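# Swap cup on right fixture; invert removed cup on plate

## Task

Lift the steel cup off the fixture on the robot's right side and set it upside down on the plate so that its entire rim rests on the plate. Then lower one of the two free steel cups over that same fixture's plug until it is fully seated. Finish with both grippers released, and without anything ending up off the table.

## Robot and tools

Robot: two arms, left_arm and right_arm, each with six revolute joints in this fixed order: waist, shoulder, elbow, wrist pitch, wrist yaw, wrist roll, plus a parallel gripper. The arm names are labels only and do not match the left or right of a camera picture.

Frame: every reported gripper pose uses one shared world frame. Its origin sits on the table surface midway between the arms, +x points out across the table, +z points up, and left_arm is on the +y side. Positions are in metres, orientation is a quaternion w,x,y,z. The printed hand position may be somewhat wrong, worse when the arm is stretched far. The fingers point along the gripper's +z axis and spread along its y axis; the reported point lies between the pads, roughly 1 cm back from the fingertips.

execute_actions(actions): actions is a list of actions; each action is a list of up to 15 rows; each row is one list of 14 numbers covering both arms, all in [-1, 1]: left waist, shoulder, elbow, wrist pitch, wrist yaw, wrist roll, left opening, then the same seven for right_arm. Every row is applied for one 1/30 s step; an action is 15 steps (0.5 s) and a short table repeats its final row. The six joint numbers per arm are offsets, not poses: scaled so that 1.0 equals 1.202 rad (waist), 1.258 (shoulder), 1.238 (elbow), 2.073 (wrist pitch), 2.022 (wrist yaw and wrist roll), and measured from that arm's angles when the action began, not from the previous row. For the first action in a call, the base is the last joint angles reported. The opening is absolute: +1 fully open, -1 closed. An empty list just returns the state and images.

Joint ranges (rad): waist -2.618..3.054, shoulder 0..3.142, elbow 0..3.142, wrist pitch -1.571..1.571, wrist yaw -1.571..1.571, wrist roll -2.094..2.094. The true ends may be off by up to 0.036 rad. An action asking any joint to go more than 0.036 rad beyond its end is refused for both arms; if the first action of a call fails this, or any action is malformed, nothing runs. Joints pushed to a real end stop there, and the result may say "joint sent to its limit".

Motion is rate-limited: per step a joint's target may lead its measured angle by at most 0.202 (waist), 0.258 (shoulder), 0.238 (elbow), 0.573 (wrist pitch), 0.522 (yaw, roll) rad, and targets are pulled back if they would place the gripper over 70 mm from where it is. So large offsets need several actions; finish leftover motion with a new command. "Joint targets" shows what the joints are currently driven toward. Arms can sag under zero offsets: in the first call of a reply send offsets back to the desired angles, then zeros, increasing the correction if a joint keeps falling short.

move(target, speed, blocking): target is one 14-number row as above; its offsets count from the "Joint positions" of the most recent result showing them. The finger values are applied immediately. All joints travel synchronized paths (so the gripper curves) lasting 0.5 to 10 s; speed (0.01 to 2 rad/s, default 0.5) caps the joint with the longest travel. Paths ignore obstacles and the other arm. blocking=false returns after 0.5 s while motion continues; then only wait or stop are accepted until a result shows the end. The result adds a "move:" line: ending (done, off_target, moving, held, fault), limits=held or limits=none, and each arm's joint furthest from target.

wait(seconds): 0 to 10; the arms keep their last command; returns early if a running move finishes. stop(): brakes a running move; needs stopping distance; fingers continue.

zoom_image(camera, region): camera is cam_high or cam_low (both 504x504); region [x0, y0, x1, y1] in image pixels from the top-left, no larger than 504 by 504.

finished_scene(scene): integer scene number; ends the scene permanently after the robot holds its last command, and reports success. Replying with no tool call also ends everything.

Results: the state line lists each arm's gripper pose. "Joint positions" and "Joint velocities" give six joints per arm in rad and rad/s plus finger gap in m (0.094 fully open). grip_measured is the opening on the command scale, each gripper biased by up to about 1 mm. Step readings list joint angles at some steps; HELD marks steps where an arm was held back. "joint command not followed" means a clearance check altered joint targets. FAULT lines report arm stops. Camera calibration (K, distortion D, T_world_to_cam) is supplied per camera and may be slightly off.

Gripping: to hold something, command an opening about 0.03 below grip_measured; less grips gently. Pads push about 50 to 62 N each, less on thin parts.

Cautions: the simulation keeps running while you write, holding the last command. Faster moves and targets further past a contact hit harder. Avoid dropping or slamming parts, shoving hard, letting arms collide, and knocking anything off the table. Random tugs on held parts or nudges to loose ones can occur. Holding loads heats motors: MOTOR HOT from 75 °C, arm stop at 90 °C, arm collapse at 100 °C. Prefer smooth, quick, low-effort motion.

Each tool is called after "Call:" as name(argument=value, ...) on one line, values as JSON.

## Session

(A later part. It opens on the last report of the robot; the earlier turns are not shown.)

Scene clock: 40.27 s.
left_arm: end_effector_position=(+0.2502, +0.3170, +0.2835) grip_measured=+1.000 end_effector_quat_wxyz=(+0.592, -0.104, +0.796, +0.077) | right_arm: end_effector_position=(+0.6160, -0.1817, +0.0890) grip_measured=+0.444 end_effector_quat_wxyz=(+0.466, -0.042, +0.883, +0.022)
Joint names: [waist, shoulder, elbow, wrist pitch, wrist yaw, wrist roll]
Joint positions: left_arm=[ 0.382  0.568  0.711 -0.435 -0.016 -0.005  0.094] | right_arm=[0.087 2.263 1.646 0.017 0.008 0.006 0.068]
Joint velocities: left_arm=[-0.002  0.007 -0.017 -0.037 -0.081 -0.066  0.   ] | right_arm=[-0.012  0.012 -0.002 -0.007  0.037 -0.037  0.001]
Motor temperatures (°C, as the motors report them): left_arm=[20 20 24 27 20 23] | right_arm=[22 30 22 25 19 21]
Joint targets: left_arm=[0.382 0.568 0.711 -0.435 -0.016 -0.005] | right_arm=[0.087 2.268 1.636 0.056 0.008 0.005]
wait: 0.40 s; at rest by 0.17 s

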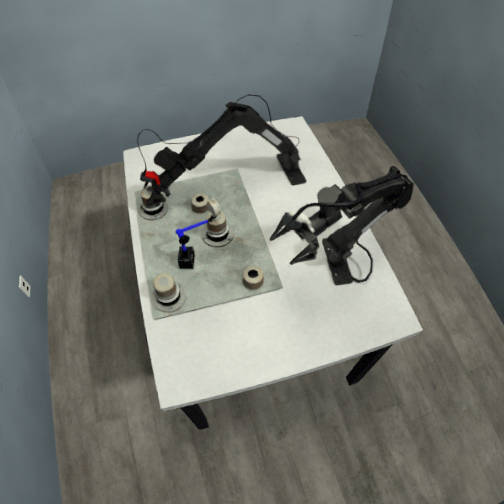

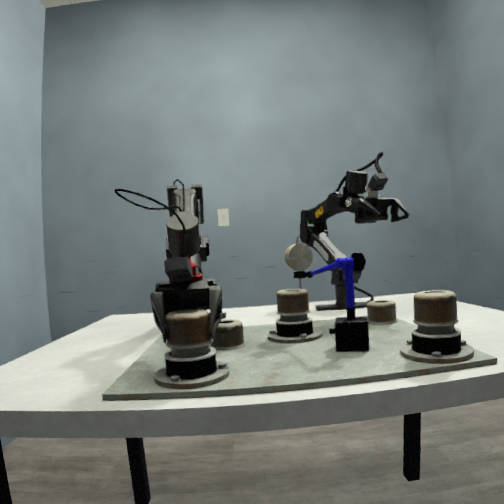

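Seated. A light press, release, lift.

Call:
execute_actions(actions=[[[0,0,0,0,0,0,1,0,0.01,-0.012,-0.015,0,0,0.39]],[[0,0,0,0,0,0,1,0,0,0,0,0,0,0.55],[0,0,0,0,0,0,1,0,0,0,0,0,0,0.55],[0,0,0,0,0,0,1,0,0,0,0,0,0,0.55],[0,0,0,0,0,0,1,0,0,0,0,0,0,0.85]]])

Call:
move(target=[0,0,0,0,0,0,1, 0,-0.2,-0.05,0,0,0,1], speed=0.6)

Call:
zoom_image(camera="cam_low", region=[110, 250, 260, 400])

Scene clock: 41.43 s.
left_arm: end_effector_position=(+0.2502, +0.3170, +0.2835) grip_measured=+1.000 end_effector_quat_wxyz=(+0.592, -0.104, +0.796, +0.077) | right_arm: end_effector_position=(+0.6156, -0.1818, +0.0883) grip_measured=+0.848 end_effector_quat_wxyz=(+0.465, -0.041, +0.884, +0.022)
Joint names: [waist, shoulder, elbow, wrist pitch, wrist yaw, wrist roll]
Joint positions: left_arm=[ 0.382  0.568  0.711 -0.435 -0.016 -0.005  0.094] | right_arm=[0.087 2.263 1.646 0.014 0.008 0.006 0.087]
Joint velocities: left_arm=[-0.017  0.007 -0.002  0.051 -0.037  0.007  0.   ] | right_arm=[-0.012 -0.017 -0.007 -0.081 -0.051 -0.051  0.001]
Motor temperatures (°C, as the motors report them): left_arm=[20 20 24 27 20 23] | right_arm=[22 30 22 25 19 21]
Joint targets: left_arm=[0.382 0.568 0.711 -0.435 -0.016 -0.005] | right_arm=[0.087 2.263 1.646 0.014 0.008 0.006]
Step readings (joint positions; steps 1 to 15: 1st action; 16 to 30: 2nd action):
0: left_arm=[0.382 0.568 0.711 -0.435 -0.016 -0.005] | right_arm=[0.087 2.263 1.646 0.017 0.008 0.006]
1: left_arm=[0.382 0.568 0.711 -0.435 -0.016 -0.005] | right_arm=[0.087 2.263 1.646 0.015 0.008 0.006]
2: left_arm=[0.382 0.568 0.711 -0.435 -0.016 -0.005] | right_arm=[0.087 2.263 1.646 0.014 0.008 0.006]
4: left_arm=[0.382 0.568 0.711 -0.435 -0.016 -0.005] | right_arm=[0.087 2.263 1.646 0.014 0.008 0.006]
8: left_arm=[0.382 0.568 0.711 -0.435 -0.016 -0.005] | right_arm=[0.087 2.263 1.646 0.014 0.008 0.006]
15: left_arm=[0.382 0.568 0.711 -0.435 -0.016 -0.005] | right_arm=[0.087 2.263 1.646 0.014 0.008 0.006]
16: left_arm=[0.382 0.568 0.711 -0.435 -0.016 -0.005] | right_arm=[0.087 2.263 1.646 0.014 0.008 0.006]
17: left_arm=[0.382 0.568 0.711 -0.435 -0.016 -0.005] | right_arm=[0.087 2.263 1.646 0.014 0.008 0.006]
19: left_arm=[0.382 0.568 0.711 -0.435 -0.016 -0.005] | right_arm=[0.087 2.263 1.646 0.014 0.008 0.006]
23: left_arm=[0.382 0.568 0.711 -0.435 -0.016 -0.005] | right_arm=[0.087 2.263 1.646 0.014 0.008 0.006]
30: Joint positions above

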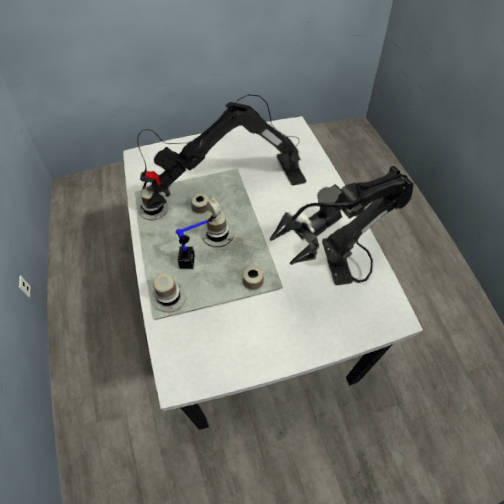

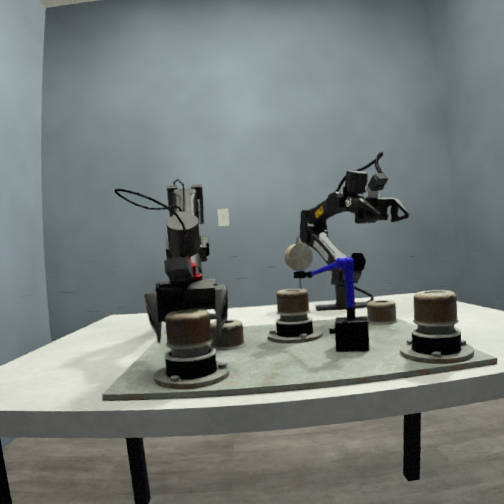

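Scene clock: 42.50 s.
left_arm: end_effector_position=(+0.2502, +0.3170, +0.2835) grip_measured=+1.000 end_effector_quat_wxyz=(+0.592, -0.104, +0.796, +0.077) | right_arm: end_effector_position=(+0.5991, -0.1835, +0.2190) grip_measured=+1.000 end_effector_quat_wxyz=(+0.557, -0.038, +0.829, +0.027)
Joint names: [waist, shoulder, elbow, wrist pitch, wrist yaw, wrist roll]
Joint positions: left_arm=[ 0.382  0.568  0.711 -0.435 -0.016 -0.005  0.094] | right_arm=[0.087 2.013 1.597 0.027 0.008 0.006 0.094]
Joint velocities: left_arm=[-0.007 -0.017  0.002 -0.066  0.066 -0.007  0.   ] | right_arm=[ 0.017  0.027  0.017 -0.007  0.066 -0.007  0.   ]
Motor temperatures (°C, as the motors report them): left_arm=[20 20 24 27 20 23] | right_arm=[22 31 22 25 19 21]
Joint targets: left_arm=[0.382 0.568 0.711 -0.435 -0.016 -0.005] | right_arm=[0.087 2.011 1.585 0.014 0.008 0.006]
move: done; limits=none; left_arm: farthest joint: the waist, 0.000 radians from its target (0.000 radians at the start); right_arm: farthest joint: the elbow, 0.013 radians from its target (0.062 radians at the start)

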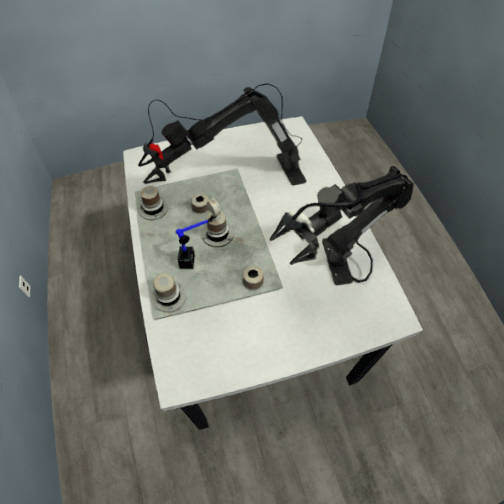

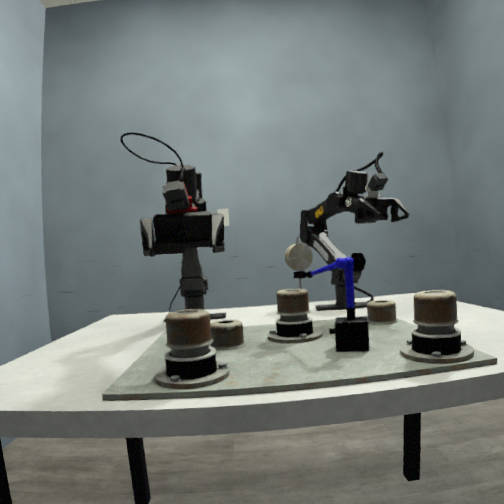

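Region (110, 250, 260, 400) of cam_low's 504x504 image, scaled by 3.360, with more detail than that image has.

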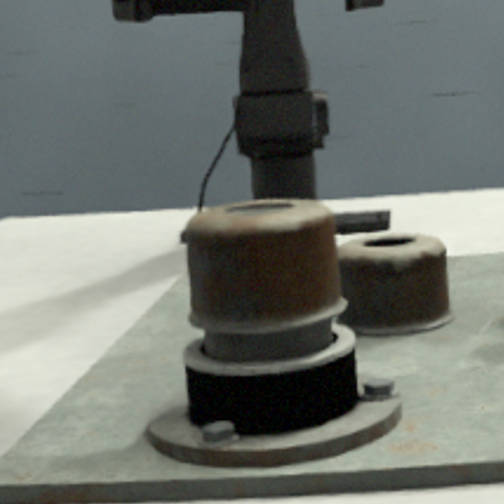

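Call:
finished_scene(scene=1)

The scene is finished: the task was done.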